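## Task

Take the milk bottle off the cart and stand it upright on the third shelf of the supply shelving (counting the lowest shelf as the first), directly behind the water bottle on that shelf, so it is farther from the front edge than the water bottle. Everything else already on that shelf must still be on it, standing upright and not on top of anything. The bottle must not fall or be left leaning, and it must stay in place by itself: release it and pull the robot away before ending.

## Robot and tools

Robot: a Hello Robot Stretch 3, a single-arm mobile robot. It has a two-wheeled base (0.33 m long, 0.34 m wide), a vertical mast carrying a lift, and one telescoping arm that sticks out to the robot's right. The gripper cannot move forward along the base's heading by itself; drive the base for that. On-the-spot turns pivot about the point between the drive wheels, 0.05 m behind the front edge. With arm retracted and wrist folded, turning sweeps a 0.28 m radius; an unfolded level wrist reaches past that. Unexpected small pushes on loose objects can occur.

Frames: base frame has its origin on the floor between the drive wheels, x forward, y left, z up. hand_pose is reported in the base frame at the point where closed fingertips meet; with all wrist joints at zero its x axis is up, y points back along the arm to the mast, z to the robot's rear. The odometry frame equals the base frame at scene start. Fingertips are 0.04 m round pads.

execute_actions: argument actions is a list holding exactly one action object (or empty, which only reports state and images). One action may contain base, joints, or both, plus optional contact_limits; its motions start simultaneously. base takes a single relative command: {"translate_m": d}, a straight drive of d metres from the current base position (positive forward, -1 to 1), or {"rotate_rad": d}, an in-place turn of d radians (positive counter-clockwise/left, -3.2 to 3.2). No sideways motion. A base command is measured from the base position in the latest state report. joints is one dictionary keyed by joint name, each value an absolute target: lift_m 0 to 1.1 (arm height on the mast), arm_m 0 to 0.52 (extension), wrist_yaw_rad -1.345 to 4.42 (0 along the arm, positive swings toward the front, 3.0 folds over the base), wrist_pitch_rad -1.57 to 0.451 (0 level, negative tips the fingers down), wrist_roll_rad -2.911 to 2.911 (0 = fingers side by side, level), gripper_m -0.089 to 0.179 (larger is wider; the actual fingertip gap is 0.007 m smaller when nearly shut, 0.025 m smaller when fully open, zero below 0.007), head_pan_rad -3.953 to 1.73 (0 forward, positive left, -1.57 looks along the arm), head_tilt_rad -1.53 to 0.419 (0 level, negative down). Done tolerances: lift and arm ±0.004, wrist yaw/roll ±0.02, pitch ±0.05, gripper ±0.004, head ±0.02. contact_limits currently accepts only arm_m: an effort percentage (1 to 100) at which the arm's motion halts with contact_stop (negative sign when retracting); smaller is gentler, too small halts instantly, and values above the maximum are clipped. cameras selects images: head_camera, nav_camera, wrist_camera, or all (default all; [] for none). Unknown keys, names or out-of-range values reject the whole call with no motion. Joints or base left out of an action may keep driving toward their previous target without the status showing it. If a result reports a stop, the remaining calls in that reply are skipped.

wait: seconds from 0 to 10; commands nothing and returns the same report. zoom_image: camera plus region [x0, y0, x1, y1] in pixels of that camera's latest full image, origin top-left, at most 504x504. finished_scene: scene is the current scene's number; it is final and the result states success and gives the next task.

Results: joint_positions; base_status and joint_status (done, off_target = stopped short and possibly still pushing, contact_stop, time_out, torque_fault; after the last three the old target is dropped). on_its_own covers uncommanded parts; "held at" is a held target, not the actual position. motor_effort is percent of maximum, positive toward higher values, bracket = peak during last action; readings carry fixed bias and noise. Positive wheel effort pushes forward. base_odometry counts wheel rotation (slip counts), heading -3.142 to 3.142; turned_by_wheels and turned_by_imu give turn since the last result; base_tilt in degrees (forward/right positive) with up to ~4 degrees constant bias. lidar_m: 12 sectors of 30 degrees, first straight ahead then counter-clockwise (4th left, 7th behind, 10th right), distances in metres from base origin, "-" for nothing; scan plane 0.17 m high, range 0.15 to 12 m, blind to transparent items and partly blocked by the mast/robot. wrist_depth_mm (45 to 1000) and head_depth_mm (280 to 4000, image sideways) are 7x7 median-depth grids from top-left, "-" for invalid. Camera intrinsics: head 896x504, nav fisheye 672x504, wrist 644x364.

Speed: base is fast (0.30 m/s, 1.9 rad/s) only when stowed: lift_m under 0.30, arm_m under 0.03, wrist_yaw_rad over 2.54; otherwise 0.10 m/s and 0.63 rad/s.

Gripping: command gripper_m smaller than the object width; lower squeezes harder, but a stall guard eases off so heavy items may slip; resend a different value to re-squeeze. Release by commanding at least 0.02 above the contact value. Readings don't confirm a grasp; check images.

Cautions: fold or unfold the wrist (yaw 3.0) only with lift_m 0.32 to 0.95, pitch -0.4, roll near 0; once folded the lift may go down to 0.25. With yaw below -0.4 keep pitch at -0.5 or lower. Arm and lift stop and go slack on firm contact; a slack lift can sink under load or be pushed upward by closing fingers on a surface. Base, wrist and head push without stopping; wrist servos overloaded for seconds shut off for 10 s. Pushing against something rigid with the gripper above ~0.45 m, repeating a push after a contact_stop, driving while attached to something fixed, or snagging furniture (especially reversing) can tip the robot: reverse in small steps, free the gripper, and lower lift_m to about 0.2 if still tilted. Avoid drops, slips, slams, hard impacts and heavy pushes, and knocking other shelf items over.

Each tool is called after "Call:" as name(argument=value, ...), one argument or row to a line, values as JSON.

## Session

Call:
execute_actions(
  actions=[],
)

Scene clock: 0.00 s.
base_odometry: x=+0.000 y=+0.000 heading=+0.000 (m, m, rad; odometry frame)
turned_by_wheels: +0.000 (rad since the last result)
turned_by_imu: +0.000 (rad since the last result)
base_tilt: forward=+1.6 right=-0.2 (deg)
lidar_m: 2.36 2.68 1.42 1.39 1.56 1.54 2.09 1.59 1.96 1.85 1.78 2.14
head_depth_mm: 1793 2767 2814 2832 2840 2795 2243 / 1723 2704 2753 2743 2454 2467 2243 / 1726 2661 2679 2697 2378 2418 2207 / 1751 2629 2603 2635 2343 2356 2200 / 1747 2583 2558 2596 2282 2302 2197 / 1694 2524 2527 2537 2252 2255 2193 / 1780 2438 2460 2478 2455 2489 2152
base_status: not commanded
joint_positions: lift_m=+0.524 arm_m=-0.002 wrist_yaw_rad=+2.803 wrist_pitch_rad=-0.525 wrist_roll_rad=+0.001 gripper_m=+0.037 head_pan_rad=-0.003 head_tilt_rad=-0.023
joint_status: not commanded
motor_effort: left_wheel=+0 right_wheel=+0 lift_m=+27 arm_m=-2 wrist_yaw_rad=+0 wrist_pitch_rad=+7 wrist_roll_rad=+1 gripper_m=+1 head_pan_rad=+0 head_tilt_rad=+2 (%)
hand_pose: x=+0.0484 y=+0.0544 z=+0.5130 quat_wxyz=(+0.297, +0.704, +0.066, +0.642) (m; base frame)
wrist_depth_mm: - - - - - - - / - - - - - - - / - - - - - - - / - - 953 968 925 926 892 / 851 - 832 797 797 769 753 / 730 719 - 702 677 668 658 / 636 627 637 630 598 596 578
pictures: head_camera (sideways: a quarter turn clockwise sets it upright), nav_camera (sideways: a quarter turn counterclockwise sets it upright), wrist_camera
Images, in order (width x height): head_camera 896x504, nav_camera 672x504, wrist_camera 644x364.

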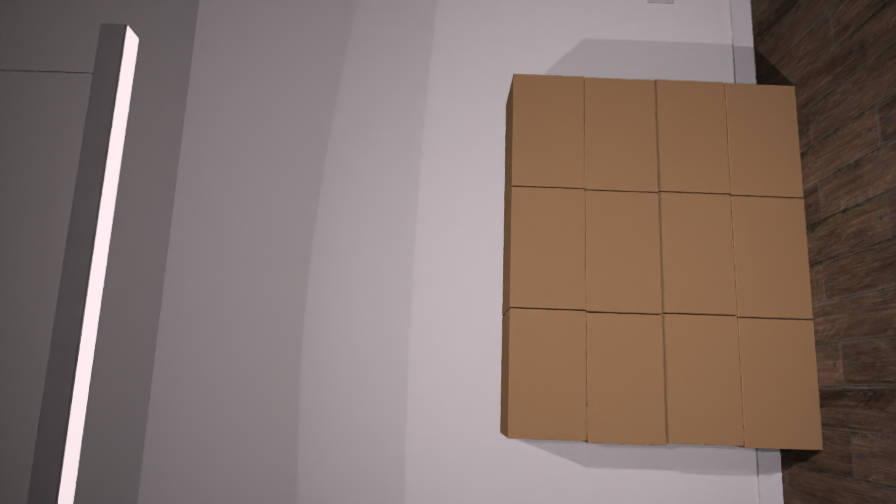

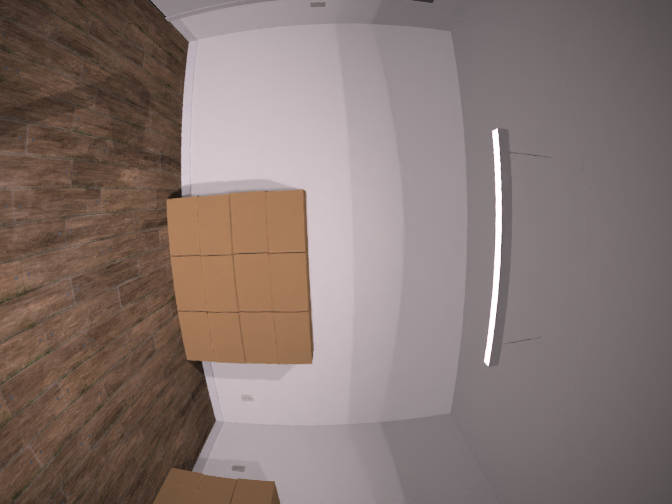

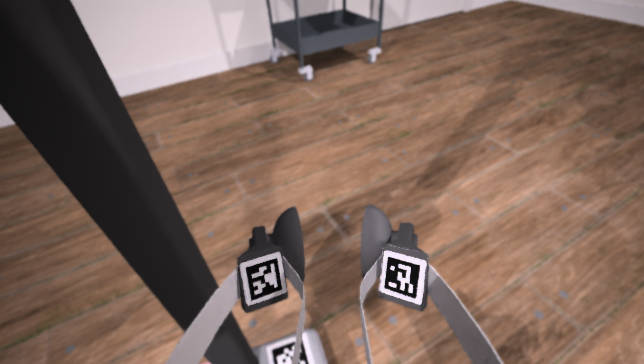

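Call:
execute_actions(
  actions=[
    {"joints":{"head_pan_rad":1.3,"head_tilt_rad":-0.4}},
  ],
  cameras=["head_camera","nav_camera"],
)

Call:
execute_actions(
  actions=[
    {"joints":{"head_pan_rad":-1.8}},
  ],
  cameras=["nav_camera"],
)

Call:
execute_actions(
  actions=[
    {"joints":{"head_pan_rad":-3.4}},
  ],
  cameras=["nav_camera"],
)

Scene clock: 4.67 s.
base_odometry: x=+0.000 y=+0.000 heading=+0.000 (m, m, rad; odometry frame)
turned_by_wheels: +0.000 (rad since the last result)
turned_by_imu: +0.000 (rad since the last result)
base_tilt: forward=+1.6 right=-0.2 (deg)
lidar_m: 2.36 2.68 1.42 1.39 1.57 1.54 2.09 1.59 1.95 1.85 1.79 2.14
head_depth_mm: 1832 1968 2132 2359 2388 1784 1438 / 1735 1864 2015 2181 2259 1787 1431 / 1656 1788 1938 1878 1887 1777 1417 / 1577 1691 1814 1727 1811 1703 1415 / 1506 1611 1712 1843 1958 1748 1415 / 1448 1531 1642 1754 1876 1755 1407 / 1382 1463 1564 1674 1785 1737 1399
base_status: not commanded
joint_positions: lift_m=+0.524 arm_m=-0.002 wrist_yaw_rad=+2.803 wrist_pitch_rad=-0.525 wrist_roll_rad=+0.001 gripper_m=+0.037 head_pan_rad=+1.293 head_tilt_rad=-0.395
joint_status: all done
motor_effort: left_wheel=+0(0) right_wheel=+0(0) lift_m=+27(27) arm_m=-2(1) wrist_yaw_rad=+0(1) wrist_pitch_rad=+7(7) wrist_roll_rad=+1(1) gripper_m=+0(0) head_pan_rad=+4(49) head_tilt_rad=-3(32) (%)
hand_pose: x=+0.0484 y=+0.0544 z=+0.5130 quat_wxyz=(+0.297, +0.704, +0.066, +0.642) (m; base frame)
wrist_depth_mm: - - - - - - - / - - - - - - - / - - - - - - - / - - 966 945 912 895 886 / 847 - 830 805 799 763 742 / 719 710 - 687 669 672 657 / 637 626 634 622 594 593 583
pictures: head_camera (sideways: a quarter turn clockwise sets it upright), nav_camera (sideways: a quarter turn counterclockwise sets it upright)
Images, in order (width x height): head_camera 896x504, nav_camera 672x504.

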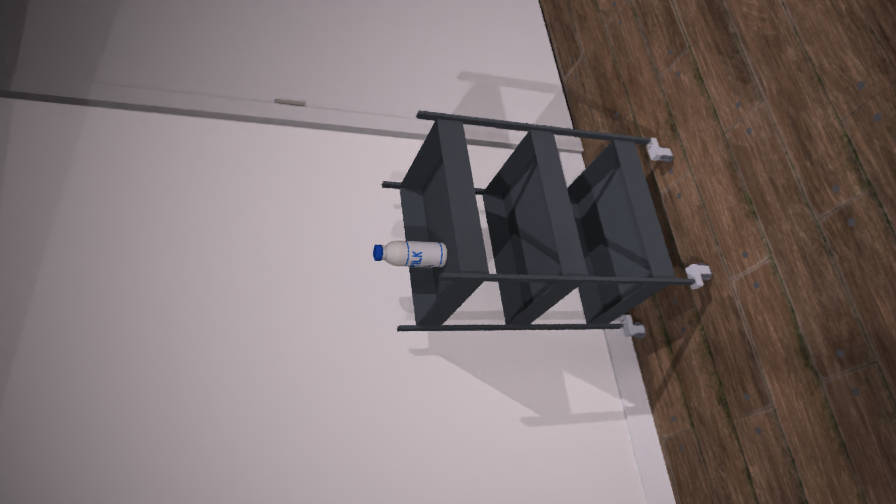

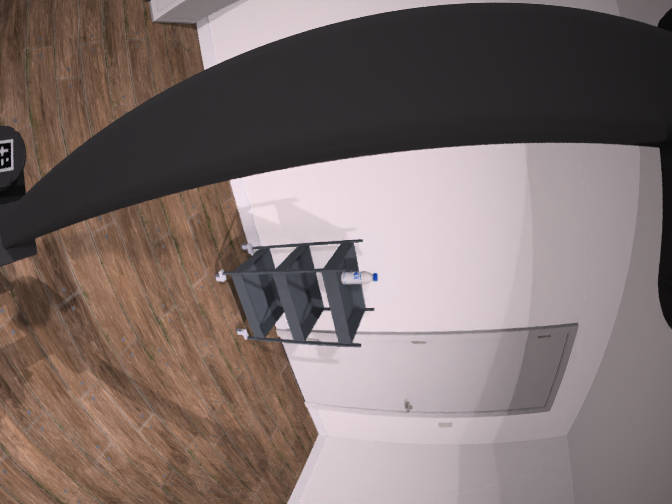

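Scene clock: 6.60 s.
base_odometry: x=+0.000 y=+0.000 heading=+0.000 (m, m, rad; odometry frame)
turned_by_wheels: +0.000 (rad since the last result)
turned_by_imu: +0.000 (rad since the last result)
base_tilt: forward=+1.6 right=-0.2 (deg)
lidar_m: 2.36 2.68 1.42 1.40 1.57 1.54 2.08 1.59 1.96 1.85 1.79 2.14
head_depth_mm: 2202 2372 2559 2793 2401 1798 1431 / 2103 2249 2410 2673 2374 1787 1430 / 2005 2174 2302 2484 2379 1774 1430 / 1925 2054 2209 2395 2355 1766 1417 / 1842 1970 2110 2270 2315 1764 1411 / 1786 1895 2024 2159 2260 1748 1407 / 1717 1820 1946 2057 2155 1741 1402
base_status: not commanded
joint_positions: lift_m=+0.524 arm_m=-0.002 wrist_yaw_rad=+2.803 wrist_pitch_rad=-0.525 wrist_roll_rad=+0.001 gripper_m=+0.037 head_pan_rad=-1.793 head_tilt_rad=-0.395
joint_status: all done
motor_effort: left_wheel=+0(0) right_wheel=+0(0) lift_m=+27(27) arm_m=-1(1) wrist_yaw_rad=-1(0) wrist_pitch_rad=+7(7) wrist_roll_rad=+1(1) gripper_m=+0(0) head_pan_rad=-5(46) head_tilt_rad=-3(3) (%)
hand_pose: x=+0.0484 y=+0.0544 z=+0.5130 quat_wxyz=(+0.297, +0.704, +0.066, +0.642) (m; base frame)
wrist_depth_mm: - - - - - - - / - - - - - - - / - - - - - - - / - - 986 947 923 898 885 / 847 - 841 797 799 767 751 / 730 724 - 686 683 671 655 / 637 626 634 619 602 595 587
pictures: nav_camera (sideways: a quarter turn counterclockwise sets it upright)
Images, in order (width x height): nav_camera 672x504.

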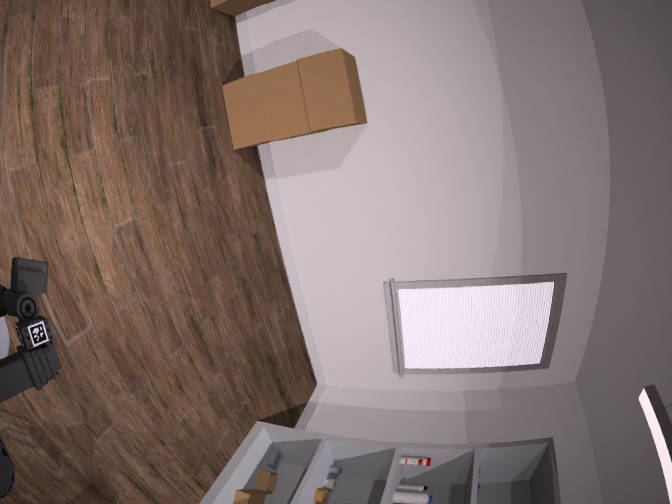

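Scene clock: 7.93 s.
base_odometry: x=+0.000 y=+0.000 heading=+0.000 (m, m, rad; odometry frame)
turned_by_wheels: +0.000 (rad since the last result)
turned_by_imu: +0.000 (rad since the last result)
base_tilt: forward=+1.6 right=-0.2 (deg)
lidar_m: 2.36 2.68 1.42 1.39 1.57 1.54 2.09 1.59 1.95 1.85 1.79 2.14
head_depth_mm: 2072 2159 2239 2325 1828 1758 1437 / 2159 2308 2467 2658 2385 1778 1429 / 2060 2206 2362 2552 2358 1788 1421 / 1975 2103 2249 2418 2313 1776 1419 / 1888 2006 2144 2307 2347 1761 1413 / 1807 1924 2038 2197 2257 1761 1405 / 1726 1834 1972 2088 2186 1737 1395
base_status: not commanded
joint_positions: lift_m=+0.524 arm_m=-0.002 wrist_yaw_rad=+2.803 wrist_pitch_rad=-0.525 wrist_roll_rad=+0.001 gripper_m=+0.037 head_pan_rad=-3.393 head_tilt_rad=-0.395
joint_status: all done
motor_effort: left_wheel=+0(0) right_wheel=+0(0) lift_m=+27(27) arm_m=-1(1) wrist_yaw_rad=+0(0) wrist_pitch_rad=+7(7) wrist_roll_rad=+1(1) gripper_m=+0(2) head_pan_rad=-3(49) head_tilt_rad=-3(3) (%)
hand_pose: x=+0.0484 y=+0.0544 z=+0.5130 quat_wxyz=(+0.297, +0.704, +0.066, +0.642) (m; base frame)
wrist_depth_mm: - - - - - - - / - - - - - - - / - - - - - - - / - - 981 926 920 903 864 / 837 - 839 805 809 768 754 / 730 715 - 693 672 681 656 / 641 632 642 625 601 587 583
pictures: nav_camera (sideways: a quarter turn counterclockwise sets it upright)
Images, in order (width x height): nav_camera 672x504.

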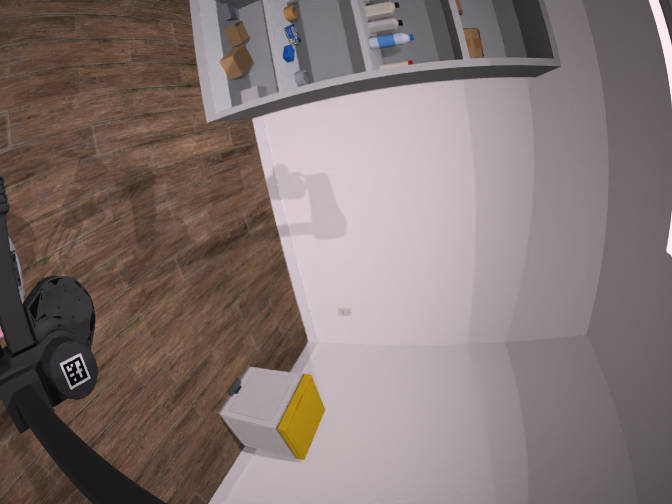

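Call:
execute_actions(
  actions=[
    {"base":{"rotate_rad":1.15},"joints":{"lift_m":0.28,"wrist_pitch_rad":-0.4,"wrist_yaw_rad":3.0}},
  ],
  cameras=[],
)

Call:
execute_actions(
  actions=[
    {"base":{"translate_m":0.9}},
  ],
  cameras=[],
)

Call:
execute_actions(
  actions=[
    {"base":{"rotate_rad":1.95},"joints":{"head_pan_rad":-1.57,"head_tilt_rad":-0.7}},
  ],
  cameras=[],
)

Call:
execute_actions(
  actions=[
    {"joints":{"lift_m":0.85}},
  ],
  cameras=[],
)

Call:
execute_actions(
  actions=[
    {"joints":{"wrist_yaw_rad":0,"gripper_m":0.15}},
  ],
)

Scene clock: 16.63 s.
base_odometry: x=+0.000 y=+0.000 heading=+1.150 (m, m, rad; odometry frame)
turned_by_wheels: +1.150 (rad since the last result)
turned_by_imu: +1.125 (rad since the last result)
base_tilt: forward=+1.5 right=-0.2 (deg)
lidar_m: 1.39 1.67 1.53 1.62 1.67 1.59 2.25 1.79 1.81 2.28 2.36 2.66
head_depth_mm: 1835 1917 1744 2035 2080 1787 1433 / 1882 2011 2076 2089 2172 1784 1431 / 1698 1844 1917 2099 2205 1776 1421 / 2329 2477 2647 2812 2238 1776 1420 / 2445 2620 2784 2954 2345 1747 1415 / 2247 2383 2521 2683 2306 1734 1407 / 2051 2157 2292 2439 2294 1737 1404
base_status: done
joint_positions: lift_m=+0.281 arm_m=-0.002 wrist_yaw_rad=+2.998 wrist_pitch_rad=-0.419 wrist_roll_rad=+0.001 gripper_m=+0.037 head_pan_rad=-3.393 head_tilt_rad=-0.395
joint_status: all done
motor_effort: left_wheel=-2(7) right_wheel=+2(4) lift_m=+15(22) arm_m=-1(1) wrist_yaw_rad=+1(1) wrist_pitch_rad=+9(9) wrist_roll_rad=+1(1) gripper_m=+1(0) head_pan_rad=-4(4) head_tilt_rad=-3(3) (%)
hand_pose: x=+0.0108 y=+0.0788 z=+0.2931 quat_wxyz=(+0.196, +0.700, +0.097, +0.679) (m; base frame)
wrist_depth_mm: - - - - - - - / - - - - - - - / - 964 940 895 861 834 823 / 743 728 717 702 675 666 650 / 601 592 - 570 571 547 532 / 495 502 - - 463 460 456 / 441 - - - 407 403 394
pictures: none
No camera images: the call's "cameras" was empty. Leave "cameras" out to get every camera's image.

Scene clock: 21.33 s.
base_odometry: x=+0.368 y=+0.821 heading=+1.150 (m, m, rad; odometry frame)
turned_by_wheels: +0.000 (rad since the last result)
turned_by_imu: +0.005 (rad since the last result)
base_tilt: forward=+1.6 right=-0.3 (deg)
lidar_m: 0.58 0.54 0.96 1.23 1.53 2.31 2.83 2.50 2.59 1.96 1.93 1.49
head_depth_mm: 1994 2123 2364 2634 2399 1791 1429 / 2447 2552 2735 2537 2397 1781 1424 / 2601 2759 2905 2872 2350 1775 1424 / 2466 2669 2860 3029 2325 1770 1421 / 3140 3369 3568 3467 2350 1772 1415 / 3016 3148 3396 3376 2325 1755 1408 / 2757 2893 3060 3159 2289 1734 1397
base_status: done
joint_positions: lift_m=+0.281 arm_m=-0.002 wrist_yaw_rad=+2.999 wrist_pitch_rad=-0.418 wrist_roll_rad=+0.001 gripper_m=+0.037 head_pan_rad=-3.393 head_tilt_rad=-0.396
joint_status: not commanded
motor_effort: left_wheel=-2(4) right_wheel=+2(8) lift_m=+15(15) arm_m=-2(1) wrist_yaw_rad=+0(2) wrist_pitch_rad=+9(9) wrist_roll_rad=+1(1) gripper_m=+0(0) head_pan_rad=-3(3) head_tilt_rad=-2(3) (%)
hand_pose: x=+0.0107 y=+0.0789 z=+0.2933 quat_wxyz=(+0.196, +0.700, +0.097, +0.680) (m; base frame)
wrist_depth_mm: - - - - - 813 689 / - - - - - 856 736 / - 967 910 907 868 839 744 / 745 739 709 705 686 665 652 / 610 587 - 567 566 545 517 / 502 508 - - 467 463 452 / 444 - - - 404 399 395
pictures: none
No camera images: the call's "cameras" was empty. Leave "cameras" out to get every camera's image.

Scene clock: 23.80 s.
base_odometry: x=+0.368 y=+0.821 heading=+3.100 (m, m, rad; odometry frame)
turned_by_wheels: +1.950 (rad since the last result)
turned_by_imu: +1.899 (rad since the last result)
base_tilt: forward=+1.6 right=-0.3 (deg)
lidar_m: 1.49 2.32 2.61 2.50 2.51 2.14 1.93 1.89 0.63 0.54 0.95 1.09
head_depth_mm: 884 1003 1143 979 1063 1360 1200 / 859 973 1076 1010 1063 1222 1194 / 837 940 1058 968 1055 1151 1195 / 816 914 1026 950 877 1093 1160 / 796 891 1001 997 1138 1288 1159 / 778 865 978 1122 1317 1371 1176 / 760 842 948 1089 1266 1362 1169
base_status: done
joint_positions: lift_m=+0.281 arm_m=-0.002 wrist_yaw_rad=+2.999 wrist_pitch_rad=-0.418 wrist_roll_rad=+0.001 gripper_m=+0.037 head_pan_rad=-1.577 head_tilt_rad=-0.692
joint_status: all done
motor_effort: left_wheel=-2(6) right_wheel=+1(6) lift_m=+15(15) arm_m=-2(2) wrist_yaw_rad=+1(1) wrist_pitch_rad=+9(9) wrist_roll_rad=+1(1) gripper_m=+0(1) head_pan_rad=+3(50) head_tilt_rad=-5(31) (%)
hand_pose: x=+0.0107 y=+0.0789 z=+0.2933 quat_wxyz=(+0.196, +0.700, +0.097, +0.680) (m; base frame)
wrist_depth_mm: - - - - - - - / - - - - - - - / - 970 945 917 862 848 814 / 753 740 716 699 684 661 644 / 602 594 - 563 572 543 536 / 501 508 - - 465 460 452 / 440 - - - 404 399 394
pictures: none
No camera images: the call's "cameras" was empty. Leave "cameras" out to get every camera's image.

Scene clock: 29.80 s.
base_odometry: x=+0.368 y=+0.821 heading=+3.100 (m, m, rad; odometry frame)
turned_by_wheels: +0.000 (rad since the last result)
turned_by_imu: +0.000 (rad since the last result)
base_tilt: forward=+1.6 right=-0.2 (deg)
lidar_m: 1.49 2.32 2.61 2.51 2.50 2.13 1.93 1.89 0.63 0.54 0.95 1.10
head_depth_mm: 881 998 1152 976 1057 1421 - / 859 970 1080 1009 1065 1023 - / 838 943 1059 972 1055 1185 - / 819 917 1026 946 878 1028 - / 796 891 1000 994 1135 1347 - / 777 864 973 1121 1312 1374 1203 / 761 844 951 1084 1258 1357 1172
base_status: not commanded
joint_positions: lift_m=+0.849 arm_m=-0.002 wrist_yaw_rad=+2.999 wrist_pitch_rad=-0.418 wrist_roll_rad=+0.001 gripper_m=+0.037 head_pan_rad=-1.577 head_tilt_rad=-0.692
joint_status: all done
motor_effort: left_wheel=-2(2) right_wheel=+2(2) lift_m=+38(40) arm_m=-2(2) wrist_yaw_rad=+0(1) wrist_pitch_rad=+9(9) wrist_roll_rad=+1(1) gripper_m=+1(0) head_pan_rad=+3(4) head_tilt_rad=-5(5) (%)
hand_pose: x=+0.0107 y=+0.0789 z=+0.8622 quat_wxyz=(+0.196, +0.700, +0.097, +0.680) (m; base frame)
wrist_depth_mm: - - - - - - - / - - - - - - - / - - - - - - - / - - - - - - - / - - - - - - - / - - - - - - - / - - - 954 960 947 928
pictures: none
No camera images: the call's "cameras" was empty. Leave "cameras" out to get every camera's image.

Scene clock: 32.30 s.
base_odometry: x=+0.368 y=+0.821 heading=+3.100 (m, m, rad; odometry frame)
turned_by_wheels: +0.000 (rad since the last result)
turned_by_imu: +0.000 (rad since the last result)
base_tilt: forward=+1.6 right=-0.2 (deg)
lidar_m: 1.49 2.32 2.62 2.51 2.51 2.14 1.93 1.88 0.63 0.54 0.95 1.10
head_depth_mm: 881 1003 1149 978 1056 1423 - / 859 970 1075 1004 1064 1125 - / 835 941 1058 972 883 1216 - / 814 918 1025 949 876 - - / 796 890 1001 995 1107 1311 1154 / 777 868 978 1120 1311 1364 1175 / 757 846 949 1085 1263 1365 1175
base_status: not commanded
joint_positions: lift_m=+0.849 arm_m=-0.002 wrist_yaw_rad=+0.002 wrist_pitch_rad=-0.418 wrist_roll_rad=+0.001 gripper_m=+0.150 head_pan_rad=-1.577 head_tilt_rad=-0.692
joint_status: all done
motor_effort: left_wheel=-2(2) right_wheel=+2(2) lift_m=+38(38) arm_m=-1(2) wrist_yaw_rad=-1(1) wrist_pitch_rad=+9(9) wrist_roll_rad=+1(1) gripper_m=+1(100) head_pan_rad=+4(4) head_tilt_rad=-5(5) (%)
hand_pose: x=-0.0210 y=-0.3677 z=+0.8622 quat_wxyz=(+0.692, +0.147, -0.691, -0.146) (m; base frame)
wrist_depth_mm: 552 581 619 653 698 739 789 / 594 630 671 688 746 810 903 / 642 683 720 635 680 607 - / 713 753 798 539 533 463 - / 770 830 885 424 759 - - / 857 - - 668 664 - - / 949 - - 783 828 905 921
pictures: head_camera (sideways: a quarter turn clockwise sets it upright), nav_camera (sideways: a quarter turn counterclockwise sets it upright), wrist_camera
Images, in order (width x height): head_camera 896x504, nav_camera 672x504, wrist_camera 644x364.

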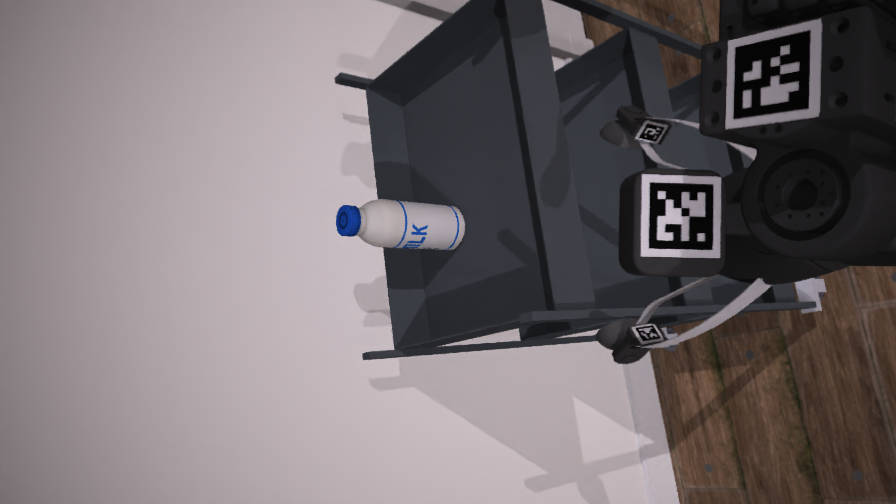

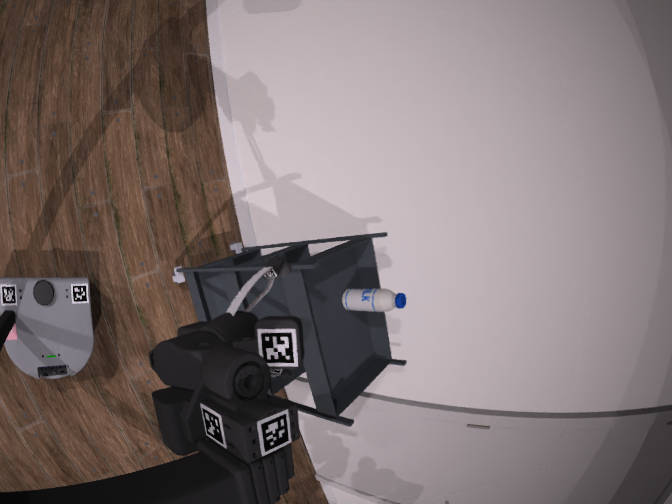

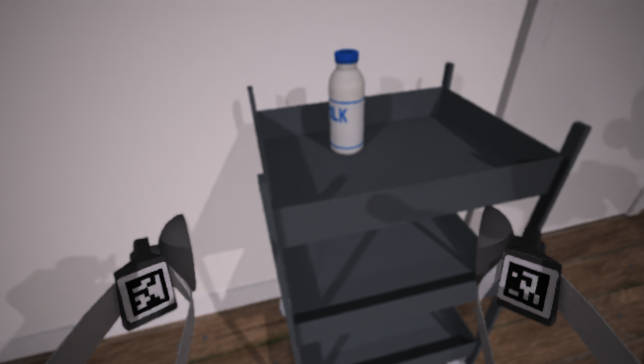

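Call:
execute_actions(
  actions=[
    {"base":{"translate_m":-0.02},"joints":{"arm_m":0.25,"lift_m":0.82}},
  ],
  cameras=["head_camera","wrist_camera"],
)

Scene clock: 38.67 s.
base_odometry: x=+0.388 y=+0.821 heading=+3.100 (m, m, rad; odometry frame)
turned_by_wheels: +0.000 (rad since the last result)
turned_by_imu: +0.000 (rad since the last result)
base_tilt: forward=+1.6 right=-0.2 (deg)
lidar_m: 1.51 2.33 2.62 2.50 2.52 2.11 1.91 1.97 0.63 0.54 0.96 1.10
head_depth_mm: 889 1004 1153 1245 - - - / 866 974 1089 - 1107 1223 1194 / 841 946 1067 - 1088 1183 1188 / 822 922 1017 995 1053 1102 1164 / 802 892 1013 992 1052 1184 1157 / 781 876 978 1124 1320 1364 1176 / 764 849 955 1087 1265 1365 1174
base_status: done
joint_positions: lift_m=+0.821 arm_m=+0.250 wrist_yaw_rad=+0.001 wrist_pitch_rad=-0.418 wrist_roll_rad=+0.001 gripper_m=+0.150 head_pan_rad=-1.577 head_tilt_rad=-0.692
joint_status: all done
motor_effort: left_wheel=-2(6) right_wheel=+2(5) lift_m=+15(33) arm_m=+4(3) wrist_yaw_rad=-1(1) wrist_pitch_rad=+9(9) wrist_roll_rad=+1(1) gripper_m=+0(0) head_pan_rad=+5(4) head_tilt_rad=-5(5) (%)
hand_pose: x=-0.0214 y=-0.6191 z=+0.8333 quat_wxyz=(+0.692, +0.147, -0.692, -0.147) (m; base frame)
wrist_depth_mm: 370 389 411 441 469 507 528 / 396 424 450 470 518 558 587 / 431 457 492 332 516 610 667 / 472 502 456 363 477 436 754 / 516 556 404 385 390 399 338 / 579 - 339 338 331 - 317 / 633 720 293 290 286 282 242
pictures: head_camera (sideways: a quarter turn clockwise sets it upright), wrist_camera
Images, in order (width x height): head_camera 896x504, wrist_camera 644x364.

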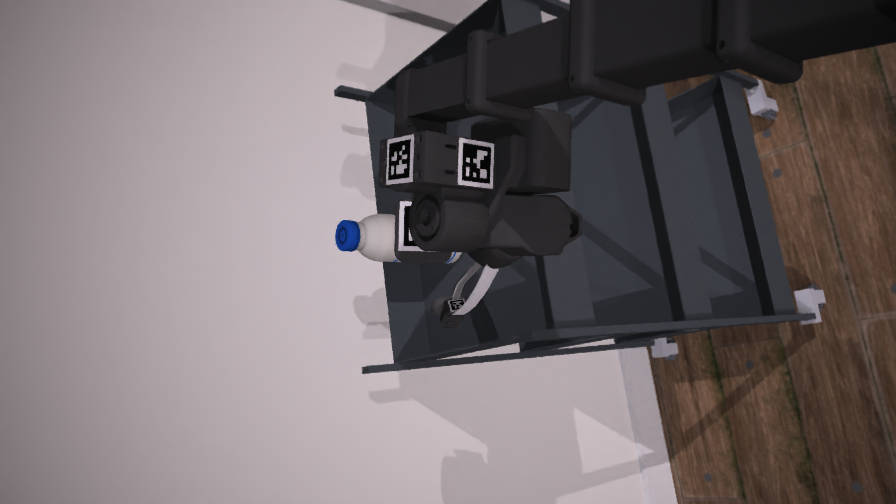

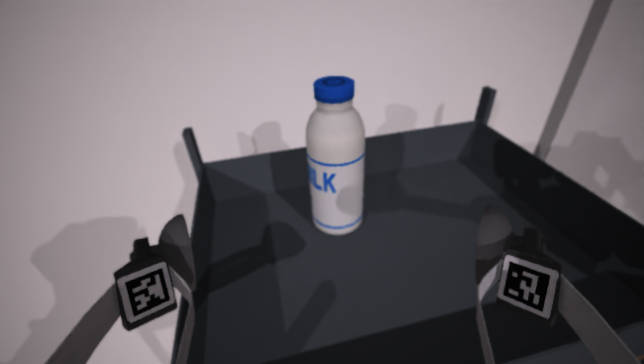

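Call:
execute_actions(
  actions=[
    {"joints":{"arm_m":0.39,"lift_m":0.77}},
  ],
  cameras=["wrist_camera"],
)

Scene clock: 46.13 s.
base_odometry: x=+0.388 y=+0.821 heading=+3.100 (m, m, rad; odometry frame)
turned_by_wheels: +0.000 (rad since the last result)
turned_by_imu: +0.000 (rad since the last result)
base_tilt: forward=+1.6 right=-0.2 (deg)
lidar_m: 1.51 2.33 2.63 2.50 2.51 2.12 1.91 1.96 0.64 0.54 0.96 1.10
head_depth_mm: 891 1006 1150 977 919 - - / 866 977 1087 1021 1064 1216 1185 / 841 948 1065 - 1058 1161 1187 / 822 920 1028 946 875 1105 1163 / 802 893 1015 988 1050 1175 1153 / 782 872 977 1128 1314 1367 1178 / 764 848 952 1089 1268 1363 1173
base_status: not commanded
joint_positions: lift_m=+0.771 arm_m=+0.390 wrist_yaw_rad=+0.001 wrist_pitch_rad=-0.418 wrist_roll_rad=+0.001 gripper_m=+0.150 head_pan_rad=-1.577 head_tilt_rad=-0.692
joint_status: all done
motor_effort: left_wheel=-2(2) right_wheel=+2(2) lift_m=+15(15) arm_m=+4(4) wrist_yaw_rad=+0(0) wrist_pitch_rad=+9(9) wrist_roll_rad=+1(1) gripper_m=+1(1) head_pan_rad=+3(3) head_tilt_rad=-5(5) (%)
hand_pose: x=-0.0214 y=-0.7591 z=+0.7833 quat_wxyz=(+0.692, +0.147, -0.692, -0.147) (m; base frame)
wrist_depth_mm: 267 280 299 316 339 364 389 / 288 304 325 177 373 402 443 / 313 331 355 174 411 364 484 / 342 352 322 180 350 365 315 / 371 303 325 206 322 331 294 / 418 - 281 245 271 - 265 / 459 239 244 241 236 232 230
pictures: wrist_camera
Images, in order (width x height): wrist_camera 644x364.

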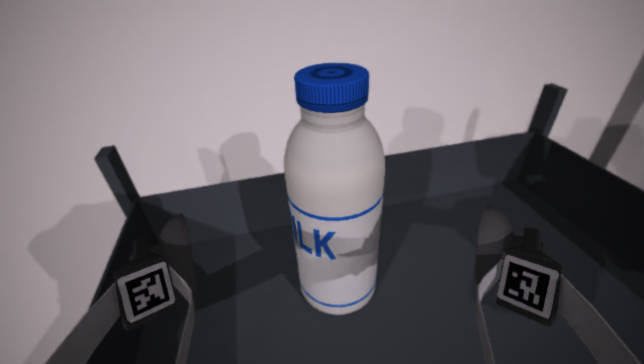

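Call:
execute_actions(
  actions=[
    {"joints":{"arm_m":0.445}},
  ],
  cameras=[],
)

Call:
execute_actions(
  actions=[
    {"joints":{"gripper_m":0.03}},
  ],
  cameras=["wrist_camera"],
)

Call:
execute_actions(
  actions=[
    {"joints":{"lift_m":0.95}},
  ],
  cameras=[],
)

Call:
execute_actions(
  actions=[
    {"joints":{"arm_m":0,"head_pan_rad":0.7,"head_tilt_rad":-0.2}},
  ],
)

Scene clock: 51.37 s.
base_odometry: x=+0.388 y=+0.821 heading=+3.100 (m, m, rad; odometry frame)
turned_by_wheels: +0.000 (rad since the last result)
turned_by_imu: +0.000 (rad since the last result)
base_tilt: forward=+1.5 right=-0.3 (deg)
lidar_m: 1.51 2.33 2.63 2.51 2.50 2.12 1.91 1.97 0.63 0.54 0.96 1.10
head_depth_mm: 888 1002 1153 976 939 - - / 863 976 1084 - 1063 1221 1194 / 842 946 1048 937 1056 1158 1189 / 822 920 1025 951 874 1103 1162 / 803 895 1010 991 1048 1181 1159 / 781 872 978 1132 1324 1371 1177 / 763 849 952 1087 1265 1361 1177
base_status: not commanded
joint_positions: lift_m=+0.771 arm_m=+0.445 wrist_yaw_rad=+0.001 wrist_pitch_rad=-0.418 wrist_roll_rad=+0.001 gripper_m=+0.150 head_pan_rad=-1.577 head_tilt_rad=-0.692
joint_status: all done
motor_effort: left_wheel=-2(2) right_wheel=+2(2) lift_m=+15(15) arm_m=+5(4) wrist_yaw_rad=+0(1) wrist_pitch_rad=+9(9) wrist_roll_rad=+1(1) gripper_m=+0(0) head_pan_rad=+4(3) head_tilt_rad=-5(5) (%)
hand_pose: x=-0.0214 y=-0.8141 z=+0.7833 quat_wxyz=(+0.692, +0.147, -0.692, -0.147) (m; base frame)
wrist_depth_mm: 226 238 252 269 286 309 335 / 244 257 276 291 317 342 374 / 265 280 300 120 353 384 411 / 283 308 332 128 300 319 308 / 303 324 271 130 308 328 287 / 346 - 282 146 265 - 263 / 380 241 242 175 232 233 230
pictures: none
No camera images: the call's "cameras" was empty. Leave "cameras" out to get every camera's image.

Scene clock: 53.90 s.
base_odometry: x=+0.388 y=+0.821 heading=+3.100 (m, m, rad; odometry frame)
turned_by_wheels: +0.000 (rad since the last result)
turned_by_imu: +0.000 (rad since the last result)
base_tilt: forward=+1.6 right=-0.2 (deg)
lidar_m: 1.51 2.34 2.63 2.50 2.51 2.11 1.91 1.96 0.63 0.54 0.96 1.10
head_depth_mm: 887 1007 1153 976 938 - - / 866 972 1084 - 1058 1215 1188 / 840 951 1047 939 1058 1157 1189 / 821 923 1025 964 878 1106 1158 / 801 897 1012 991 1052 1184 1160 / 781 868 975 1127 1319 1370 1180 / 763 850 954 1089 1269 1366 1172
base_status: not commanded
joint_positions: lift_m=+0.771 arm_m=+0.445 wrist_yaw_rad=-0.002 wrist_pitch_rad=-0.416 wrist_roll_rad=+0.001 gripper_m=+0.030 head_pan_rad=-1.577 head_tilt_rad=-0.692
joint_status: all done
motor_effort: left_wheel=-2(2) right_wheel=+2(3) lift_m=+15(15) arm_m=+5(4) wrist_yaw_rad=+1(1) wrist_pitch_rad=+7(10) wrist_roll_rad=+1(1) gripper_m=+0(98) head_pan_rad=+4(4) head_tilt_rad=-5(5) (%)
hand_pose: x=-0.0219 y=-0.8143 z=+0.7837 quat_wxyz=(+0.692, +0.146, -0.692, -0.147) (m; base frame)
wrist_depth_mm: 225 237 252 270 289 310 335 / 243 257 275 169 317 342 375 / 264 280 300 166 352 387 418 / 283 307 330 170 300 318 312 / 302 264 267 187 314 318 285 / 343 267 282 222 275 268 263 / 286 240 242 240 238 235 230
pictures: wrist_camera
Images, in order (width x height): wrist_camera 644x364.

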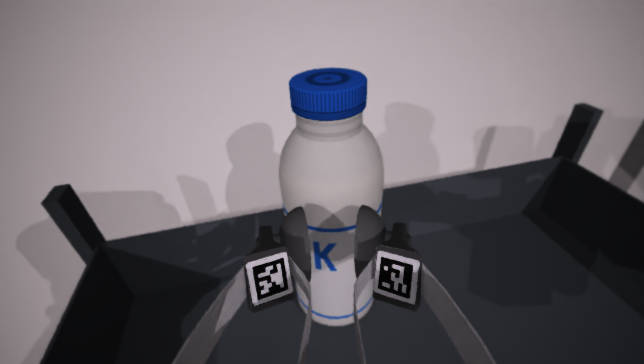

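Scene clock: 56.37 s.
base_odometry: x=+0.388 y=+0.821 heading=+3.100 (m, m, rad; odometry frame)
turned_by_wheels: +0.000 (rad since the last result)
turned_by_imu: +0.000 (rad since the last result)
base_tilt: forward=+1.6 right=-0.2 (deg)
lidar_m: 1.51 2.34 2.62 2.50 2.51 2.12 1.91 1.96 0.63 0.54 0.96 1.10
head_depth_mm: 886 976 - 951 1013 1360 1196 / 864 - 1089 1009 1089 1223 1192 / 838 - 1083 1001 1057 1159 1193 / 822 908 1010 963 875 1102 1171 / 800 893 1013 993 1051 1177 1162 / 781 872 979 1125 1308 1368 1177 / 765 850 957 1091 1266 1361 1178
base_status: not commanded
joint_positions: lift_m=+0.949 arm_m=+0.445 wrist_yaw_rad=-0.002 wrist_pitch_rad=-0.416 wrist_roll_rad=+0.001 gripper_m=+0.030 head_pan_rad=-1.577 head_tilt_rad=-0.692
joint_status: all done
motor_effort: left_wheel=-2(2) right_wheel=+2(2) lift_m=+38(38) arm_m=+4(5) wrist_yaw_rad=+1(2) wrist_pitch_rad=+8(8) wrist_roll_rad=+1(1) gripper_m=+0(0) head_pan_rad=+3(4) head_tilt_rad=-5(5) (%)
hand_pose: x=-0.0219 y=-0.8143 z=+0.9626 quat_wxyz=(+0.692, +0.146, -0.692, -0.147) (m; base frame)
wrist_depth_mm: 226 236 251 269 289 309 335 / 243 256 273 293 319 345 375 / 264 281 300 322 351 385 426 / 289 306 333 360 396 438 476 / 318 339 368 410 461 508 558 / 352 380 407 276 461 431 656 / 393 423 383 275 403 398 850
pictures: none
No camera images: the call's "cameras" was empty. Leave "cameras" out to get every camera's image.

Scene clock: 60.83 s.
base_odometry: x=+0.388 y=+0.821 heading=+3.100 (m, m, rad; odometry frame)
turned_by_wheels: +0.000 (rad since the last result)
turned_by_imu: +0.000 (rad since the last result)
base_tilt: forward=+1.6 right=-0.2 (deg)
lidar_m: 1.51 2.34 2.63 2.50 2.51 2.12 1.91 1.97 0.63 0.54 0.96 1.10
head_depth_mm: 2254 2310 2417 2473 2548 2299 1710 / 2379 2435 2509 2566 2662 2274 1718 / 2469 2538 2611 2727 2773 2276 1703 / 2543 2311 2345 2445 2585 2277 1693 / 2685 2726 2794 2877 2899 2232 1676 / 2794 2754 2816 2886 2923 2231 1675 / 2945 3068 3165 3345 2861 2198 1670
base_status: not commanded
joint_positions: lift_m=+0.949 arm_m=+0.000 wrist_yaw_rad=-0.001 wrist_pitch_rad=-0.416 wrist_roll_rad=+0.001 gripper_m=+0.030 head_pan_rad=+0.693 head_tilt_rad=-0.211
joint_status: all done
motor_effort: left_wheel=-2(2) right_wheel=+2(2) lift_m=+38(38) arm_m=-7(6) wrist_yaw_rad=+0(1) wrist_pitch_rad=+8(8) wrist_roll_rad=+1(1) gripper_m=+0(0) head_pan_rad=+4(50) head_tilt_rad=+7(39) (%)
hand_pose: x=-0.0217 y=-0.3700 z=+0.9626 quat_wxyz=(+0.692, +0.146, -0.692, -0.147) (m; base frame)
wrist_depth_mm: 554 585 621 660 703 736 805 / 589 633 671 720 769 811 893 / 642 680 736 737 802 908 - / 701 752 799 692 692 648 - / 779 837 896 576 588 557 - / 868 923 - 741 758 - - / 959 - - 682 712 - -
pictures: head_camera (sideways: a quarter turn clockwise sets it upright), nav_camera (sideways: a quarter turn counterclockwise sets it upright), wrist_camera
Images, in order (width x height): head_camera 896x504, nav_camera 672x504, wrist_camera 644x364.

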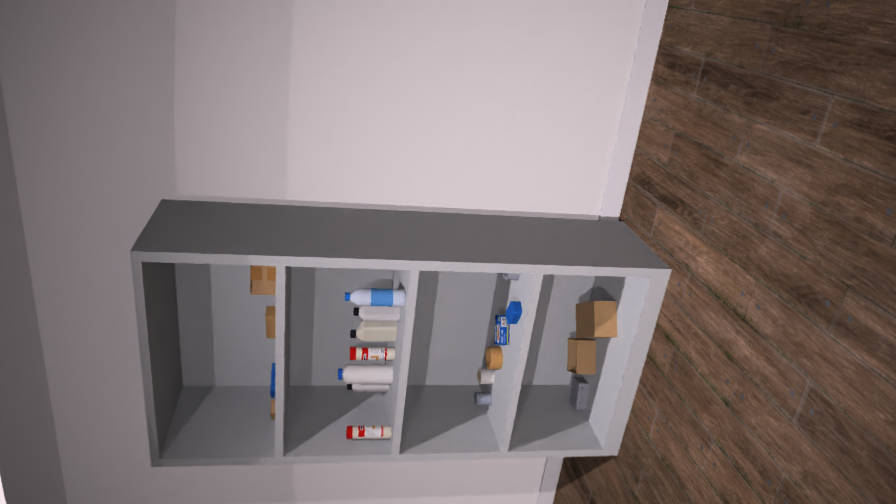

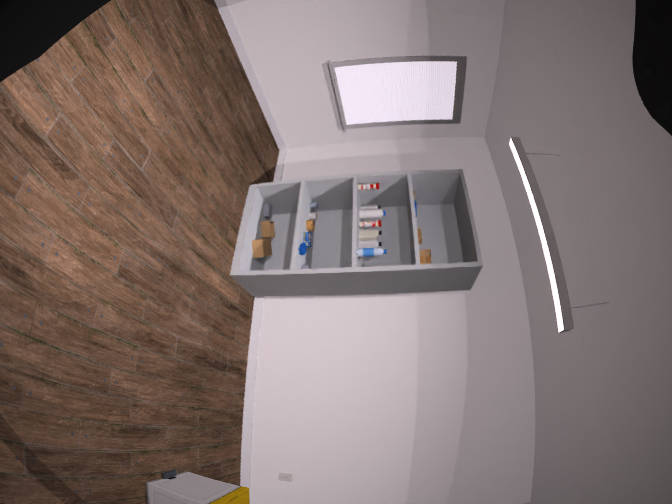

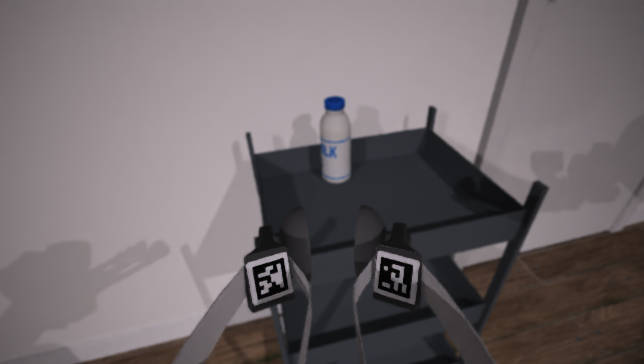

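Call:
execute_actions(
  actions=[
    {"joints":{"lift_m":0.69,"wrist_pitch_rad":0,"gripper_m":0.15}},
  ],
  cameras=[],
)

Call:
execute_actions(
  actions=[
    {"joints":{"arm_m":0.5}},
  ],
  cameras=["wrist_camera"],
)

Call:
execute_actions(
  actions=[
    {"joints":{"gripper_m":0.03}},
  ],
  cameras=["wrist_camera"],
)

Scene clock: 68.80 s.
base_odometry: x=+0.388 y=+0.821 heading=+3.100 (m, m, rad; odometry frame)
turned_by_wheels: +0.000 (rad since the last result)
turned_by_imu: +0.000 (rad since the last result)
base_tilt: forward=+1.6 right=-0.2 (deg)
lidar_m: 1.51 2.33 2.62 2.50 2.50 2.12 1.91 1.97 0.63 0.54 0.96 1.10
head_depth_mm: 2264 2347 2423 2438 2538 2300 1712 / 2357 2431 2519 2615 2688 2295 1714 / 2455 2545 2614 2692 2774 2265 1703 / 2551 2311 2352 2463 2576 2238 1694 / 2682 2702 2789 2872 2861 2243 1684 / 2816 2763 2811 2880 2899 2231 1680 / 2966 3073 3180 3330 2872 2213 1673
base_status: not commanded
joint_positions: lift_m=+0.691 arm_m=+0.000 wrist_yaw_rad=-0.001 wrist_pitch_rad=-0.021 wrist_roll_rad=+0.001 gripper_m=+0.150 head_pan_rad=+0.693 head_tilt_rad=-0.211
joint_status: all done
motor_effort: left_wheel=-2(2) right_wheel=+2(2) lift_m=+15(34) arm_m=-7(7) wrist_yaw_rad=+0(2) wrist_pitch_rad=+11(11) wrist_roll_rad=+1(1) gripper_m=+1(100) head_pan_rad=+4(3) head_tilt_rad=+7(7) (%)
hand_pose: x=-0.0216 y=-0.4010 z=+0.7998 quat_wxyz=(+0.707, +0.008, -0.707, -0.008) (m; base frame)
wrist_depth_mm: 579 605 640 672 723 765 800 / 591 615 659 704 746 793 832 / 606 643 678 704 771 815 876 / 624 652 684 648 697 821 907 / 637 669 636 522 372 391 945 / 661 - 704 352 740 - - / 670 721 761 643 633 638 -
pictures: none
No camera images: the call's "cameras" was empty. Leave "cameras" out to get every camera's image.

Scene clock: 73.67 s.
base_odometry: x=+0.388 y=+0.821 heading=+3.100 (m, m, rad; odometry frame)
turned_by_wheels: +0.000 (rad since the last result)
turned_by_imu: +0.000 (rad since the last result)
base_tilt: forward=+1.6 right=-0.2 (deg)
lidar_m: 1.51 2.34 2.63 2.49 2.50 2.12 1.91 1.97 0.63 0.54 0.96 1.10
head_depth_mm: 2275 2310 2418 2489 2559 2290 1725 / 2356 2438 2487 2580 2691 2285 1705 / 2466 2553 2623 2734 2785 2286 1718 / 2557 2293 2352 2450 2575 2265 1684 / 2696 2705 2788 2869 2750 2228 1698 / 2799 2751 2790 2877 2909 2215 1684 / 2958 3083 3153 3285 2846 2204 1674
base_status: not commanded
joint_positions: lift_m=+0.691 arm_m=+0.500 wrist_yaw_rad=+0.000 wrist_pitch_rad=-0.020 wrist_roll_rad=+0.001 gripper_m=+0.150 head_pan_rad=+0.693 head_tilt_rad=-0.211
joint_status: all done
motor_effort: left_wheel=-2(2) right_wheel=+2(2) lift_m=+15(15) arm_m=+4(5) wrist_yaw_rad=+0(1) wrist_pitch_rad=+10(10) wrist_roll_rad=+1(1) gripper_m=+1(1) head_pan_rad=+4(3) head_tilt_rad=+7(7) (%)
hand_pose: x=-0.0215 y=-0.9003 z=+0.8000 quat_wxyz=(+0.707, +0.007, -0.707, -0.008) (m; base frame)
wrist_depth_mm: 194 203 215 228 244 260 282 / 200 210 222 236 253 271 292 / 206 217 229 241 263 283 306 / 212 223 237 100 272 295 322 / 218 228 244 105 281 304 331 / 225 - 250 99 119 - 236 / 231 249 258 98 120 216 236
pictures: wrist_camera
Images, in order (width x height): wrist_camera 644x364.

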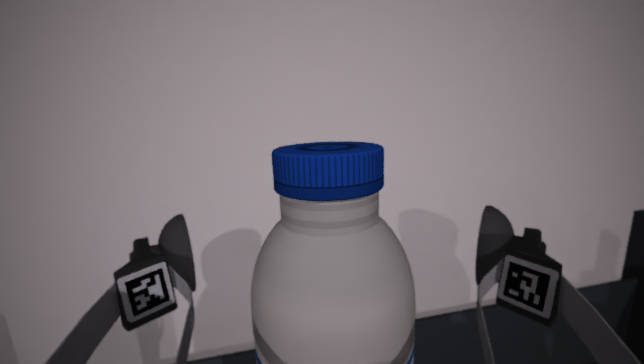

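Scene clock: 75.37 s.
base_odometry: x=+0.388 y=+0.821 heading=+3.100 (m, m, rad; odometry frame)
turned_by_wheels: +0.000 (rad since the last result)
turned_by_imu: +0.000 (rad since the last result)
base_tilt: forward=+1.6 right=-0.2 (deg)
lidar_m: 1.51 2.34 2.62 2.49 2.50 2.11 1.90 1.96 0.64 0.54 0.96 1.10
head_depth_mm: 2257 2340 2406 2470 2545 2296 1728 / 2358 2414 2522 2569 2675 2281 1717 / 2438 2522 2614 2747 2795 2268 1696 / 2568 2313 2330 2453 2583 2262 1708 / 2708 2718 2775 2900 2751 2260 1692 / 2817 2765 2776 2890 2926 2212 1677 / 2964 3065 3184 3341 2852 2201 1673
base_status: not commanded
joint_positions: lift_m=+0.691 arm_m=+0.500 wrist_yaw_rad=+0.000 wrist_pitch_rad=-0.018 wrist_roll_rad=+0.001 gripper_m=+0.031 head_pan_rad=+0.693 head_tilt_rad=-0.211
joint_status: all done
motor_effort: left_wheel=-1(2) right_wheel=+2(2) lift_m=+14(15) arm_m=+4(5) wrist_yaw_rad=+0(0) wrist_pitch_rad=+9(10) wrist_roll_rad=+1(1) gripper_m=-24(98) head_pan_rad=+4(4) head_tilt_rad=+7(7) (%)
hand_pose: x=-0.0215 y=-0.9004 z=+0.8006 quat_wxyz=(+0.707, +0.007, -0.707, -0.007) (m; base frame)
wrist_depth_mm: 194 204 215 229 244 260 282 / 199 210 222 237 253 271 294 / 205 216 230 239 263 281 307 / 212 222 238 114 272 295 319 / 219 229 242 115 129 305 329 / 226 238 182 109 114 321 235 / 234 244 259 110 201 216 237
pictures: wrist_camera
Images, in order (width x height): wrist_camera 644x364.

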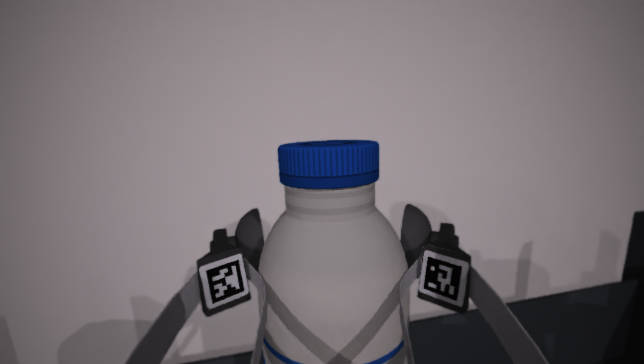

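Too high; regrip lower.

Call:
execute_actions(
  actions=[
    {"joints":{"gripper_m":0.11}},
  ],
  cameras=[],
)

Call:
execute_actions(
  actions=[
    {"joints":{"lift_m":0.65}},
  ],
  cameras=[],
)

Call:
execute_actions(
  actions=[
    {"joints":{"gripper_m":0.02}},
  ],
  cameras=[],
)

Call:
execute_actions(
  actions=[
    {"joints":{"lift_m":0.8}},
  ],
  cameras=["wrist_camera"],
)

Scene clock: 81.23 s.
base_odometry: x=+0.388 y=+0.821 heading=+3.100 (m, m, rad; odometry frame)
turned_by_wheels: +0.000 (rad since the last result)
turned_by_imu: +0.000 (rad since the last result)
base_tilt: forward=+1.6 right=-0.2 (deg)
lidar_m: 1.51 2.34 2.63 2.50 2.51 2.11 1.91 1.97 0.63 0.54 0.96 1.10
head_depth_mm: 2256 2328 2401 2499 2522 2293 1718 / 2348 2428 2502 2602 2712 2266 1714 / 2453 2533 2604 2704 2785 2261 1705 / 2563 2309 2352 2467 2595 2261 1687 / 2668 2711 2788 2846 2753 2257 1681 / 2792 2758 2831 2886 2916 2240 1684 / 2980 3094 3179 3317 2879 2207 1666
base_status: not commanded
joint_positions: lift_m=+0.691 arm_m=+0.500 wrist_yaw_rad=+0.000 wrist_pitch_rad=-0.018 wrist_roll_rad=+0.001 gripper_m=+0.110 head_pan_rad=+0.693 head_tilt_rad=-0.211
joint_status: all done
motor_effort: left_wheel=-1(1) right_wheel=+2(1) lift_m=+15(15) arm_m=+4(4) wrist_yaw_rad=+0(0) wrist_pitch_rad=+9(9) wrist_roll_rad=+1(1) gripper_m=+1(99) head_pan_rad=+4(3) head_tilt_rad=+7(7) (%)
hand_pose: x=-0.0215 y=-0.9004 z=+0.8006 quat_wxyz=(+0.707, +0.007, -0.707, -0.007) (m; base frame)
wrist_depth_mm: 195 204 216 228 243 261 281 / 201 209 222 238 252 271 293 / 205 216 229 242 263 281 306 / 211 223 237 109 272 293 320 / 219 230 247 112 275 307 330 / 226 235 256 106 118 323 236 / 231 249 258 107 199 214 238
pictures: none
No camera images: the call's "cameras" was empty. Leave "cameras" out to get every camera's image.

Scene clock: 82.40 s.
base_odometry: x=+0.388 y=+0.821 heading=+3.100 (m, m, rad; odometry frame)
turned_by_wheels: +0.000 (rad since the last result)
turned_by_imu: +0.000 (rad since the last result)
base_tilt: forward=+1.6 right=-0.1 (deg)
lidar_m: 1.52 2.33 2.62 2.50 2.51 2.12 1.91 1.96 0.63 0.54 0.96 1.10
head_depth_mm: 2261 2334 2407 2479 2589 2302 1711 / 2367 2438 2505 2601 2670 2300 1711 / 2451 2523 2612 2713 2799 2268 1705 / 2559 2317 2343 2463 2596 2257 1698 / 2668 2706 2773 2860 2761 2218 1687 / 2812 2763 2811 2873 2901 2223 1669 / 2971 3077 3263 3291 2822 2222 1668
base_status: not commanded
joint_positions: lift_m=+0.651 arm_m=+0.500 wrist_yaw_rad=+0.000 wrist_pitch_rad=-0.018 wrist_roll_rad=+0.001 gripper_m=+0.110 head_pan_rad=+0.693 head_tilt_rad=-0.211
joint_status: all done
motor_effort: left_wheel=-2(2) right_wheel=+2(1) lift_m=+15(17) arm_m=+4(4) wrist_yaw_rad=+1(0) wrist_pitch_rad=+9(9) wrist_roll_rad=+1(1) gripper_m=+1(0) head_pan_rad=+3(2) head_tilt_rad=+6(7) (%)
hand_pose: x=-0.0215 y=-0.9004 z=+0.7606 quat_wxyz=(+0.707, +0.007, -0.707, -0.007) (m; base frame)
wrist_depth_mm: 194 204 216 102 244 260 280 / 199 209 222 102 252 270 294 / 206 216 229 102 262 281 305 / 211 222 233 97 270 296 318 / 219 230 235 98 108 304 234 / 226 235 166 102 115 211 225 / 154 163 171 107 197 210 214
pictures: none
No camera images: the call's "cameras" was empty. Leave "cameras" out to get every camera's image.

Scene clock: 83.80 s.
base_odometry: x=+0.388 y=+0.821 heading=+3.100 (m, m, rad; odometry frame)
turned_by_wheels: +0.000 (rad since the last result)
turned_by_imu: +0.000 (rad since the last result)
base_tilt: forward=+1.6 right=-0.2 (deg)
lidar_m: 1.51 2.34 2.63 2.50 2.50 2.12 1.91 1.96 0.63 0.54 0.96 1.10
head_depth_mm: 2262 2340 2419 2483 2540 2301 1717 / 2375 2443 2540 2573 2674 2288 1702 / 2466 2520 2621 2706 2802 2267 1699 / 2558 2294 2345 2472 2584 2249 1695 / 2674 2704 2785 2868 2769 2254 1690 / 2783 2757 2804 2862 2940 2221 1680 / 2929 3077 3213 3304 2866 2213 1663
base_status: not commanded
joint_positions: lift_m=+0.651 arm_m=+0.500 wrist_yaw_rad=+0.000 wrist_pitch_rad=-0.018 wrist_roll_rad=+0.001 gripper_m=+0.022 head_pan_rad=+0.693 head_tilt_rad=-0.211
joint_status: all done
motor_effort: left_wheel=-2(2) right_wheel=+1(1) lift_m=+15(15) arm_m=+3(4) wrist_yaw_rad=+1(1) wrist_pitch_rad=+9(9) wrist_roll_rad=+1(1) gripper_m=-28(98) head_pan_rad=+4(4) head_tilt_rad=+6(7) (%)
hand_pose: x=-0.0215 y=-0.9004 z=+0.7605 quat_wxyz=(+0.707, +0.007, -0.707, -0.007) (m; base frame)
wrist_depth_mm: 194 204 215 223 244 262 281 / 200 210 222 105 252 271 291 / 206 217 227 105 261 283 305 / 212 223 233 100 272 294 318 / 219 230 238 102 109 300 234 / 225 236 122 106 114 210 226 / 154 160 170 111 199 211 216
pictures: none
No camera images: the call's "cameras" was empty. Leave "cameras" out to get every camera's image.

Scene clock: 86.00 s.
base_odometry: x=+0.388 y=+0.821 heading=+3.100 (m, m, rad; odometry frame)
turned_by_wheels: +0.000 (rad since the last result)
turned_by_imu: +0.000 (rad since the last result)
base_tilt: forward=+1.6 right=-0.2 (deg)
lidar_m: 1.51 2.33 2.63 2.50 2.51 2.12 1.91 1.96 0.63 0.54 0.96 1.10
head_depth_mm: 2270 2327 2377 2461 2552 2315 1723 / 2348 2429 2497 2585 2663 2281 1711 / 2472 2519 2635 2708 2766 2271 1709 / 2556 2294 2356 2444 2586 2258 1696 / 2707 2718 2769 2877 2740 2250 1686 / 2826 2781 2809 2859 2908 2240 1677 / 2949 3049 3203 3270 2849 2216 1659
base_status: not commanded
joint_positions: lift_m=+0.799 arm_m=+0.500 wrist_yaw_rad=+0.000 wrist_pitch_rad=-0.063 wrist_roll_rad=+0.001 gripper_m=+0.032 head_pan_rad=+0.693 head_tilt_rad=-0.211
joint_status: all done
on_its_own: gripper_m is held at +0.030, not at your +0.020, by its stall guard, which is not easing now
motor_effort: left_wheel=-2(2) right_wheel=+2(1) lift_m=+41(44) arm_m=+3(4) wrist_yaw_rad=+1(1) wrist_pitch_rad=+31(34) wrist_roll_rad=+1(1) gripper_m=-23(28) head_pan_rad=+3(4) head_tilt_rad=+7(7) (%)
hand_pose: x=-0.0215 y=-0.8989 z=+0.8979 quat_wxyz=(+0.707, +0.022, -0.707, -0.022) (m; base frame)
wrist_depth_mm: 192 200 212 218 240 255 275 / 198 207 219 108 249 269 288 / 204 215 228 108 260 282 304 / 212 223 235 102 272 296 323 / 220 232 241 103 111 312 343 / 229 242 127 107 113 333 364 / 239 251 269 110 315 347 374
pictures: wrist_camera
Images, in order (width x height): wrist_camera 644x364.

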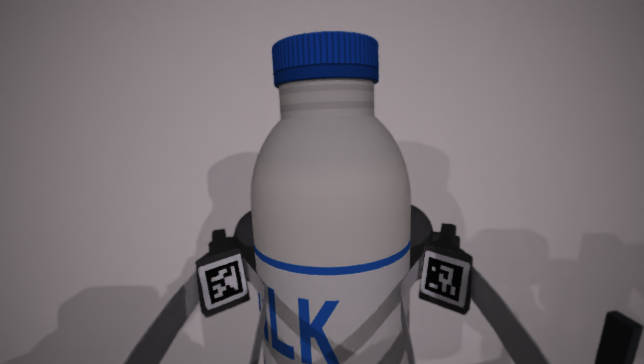

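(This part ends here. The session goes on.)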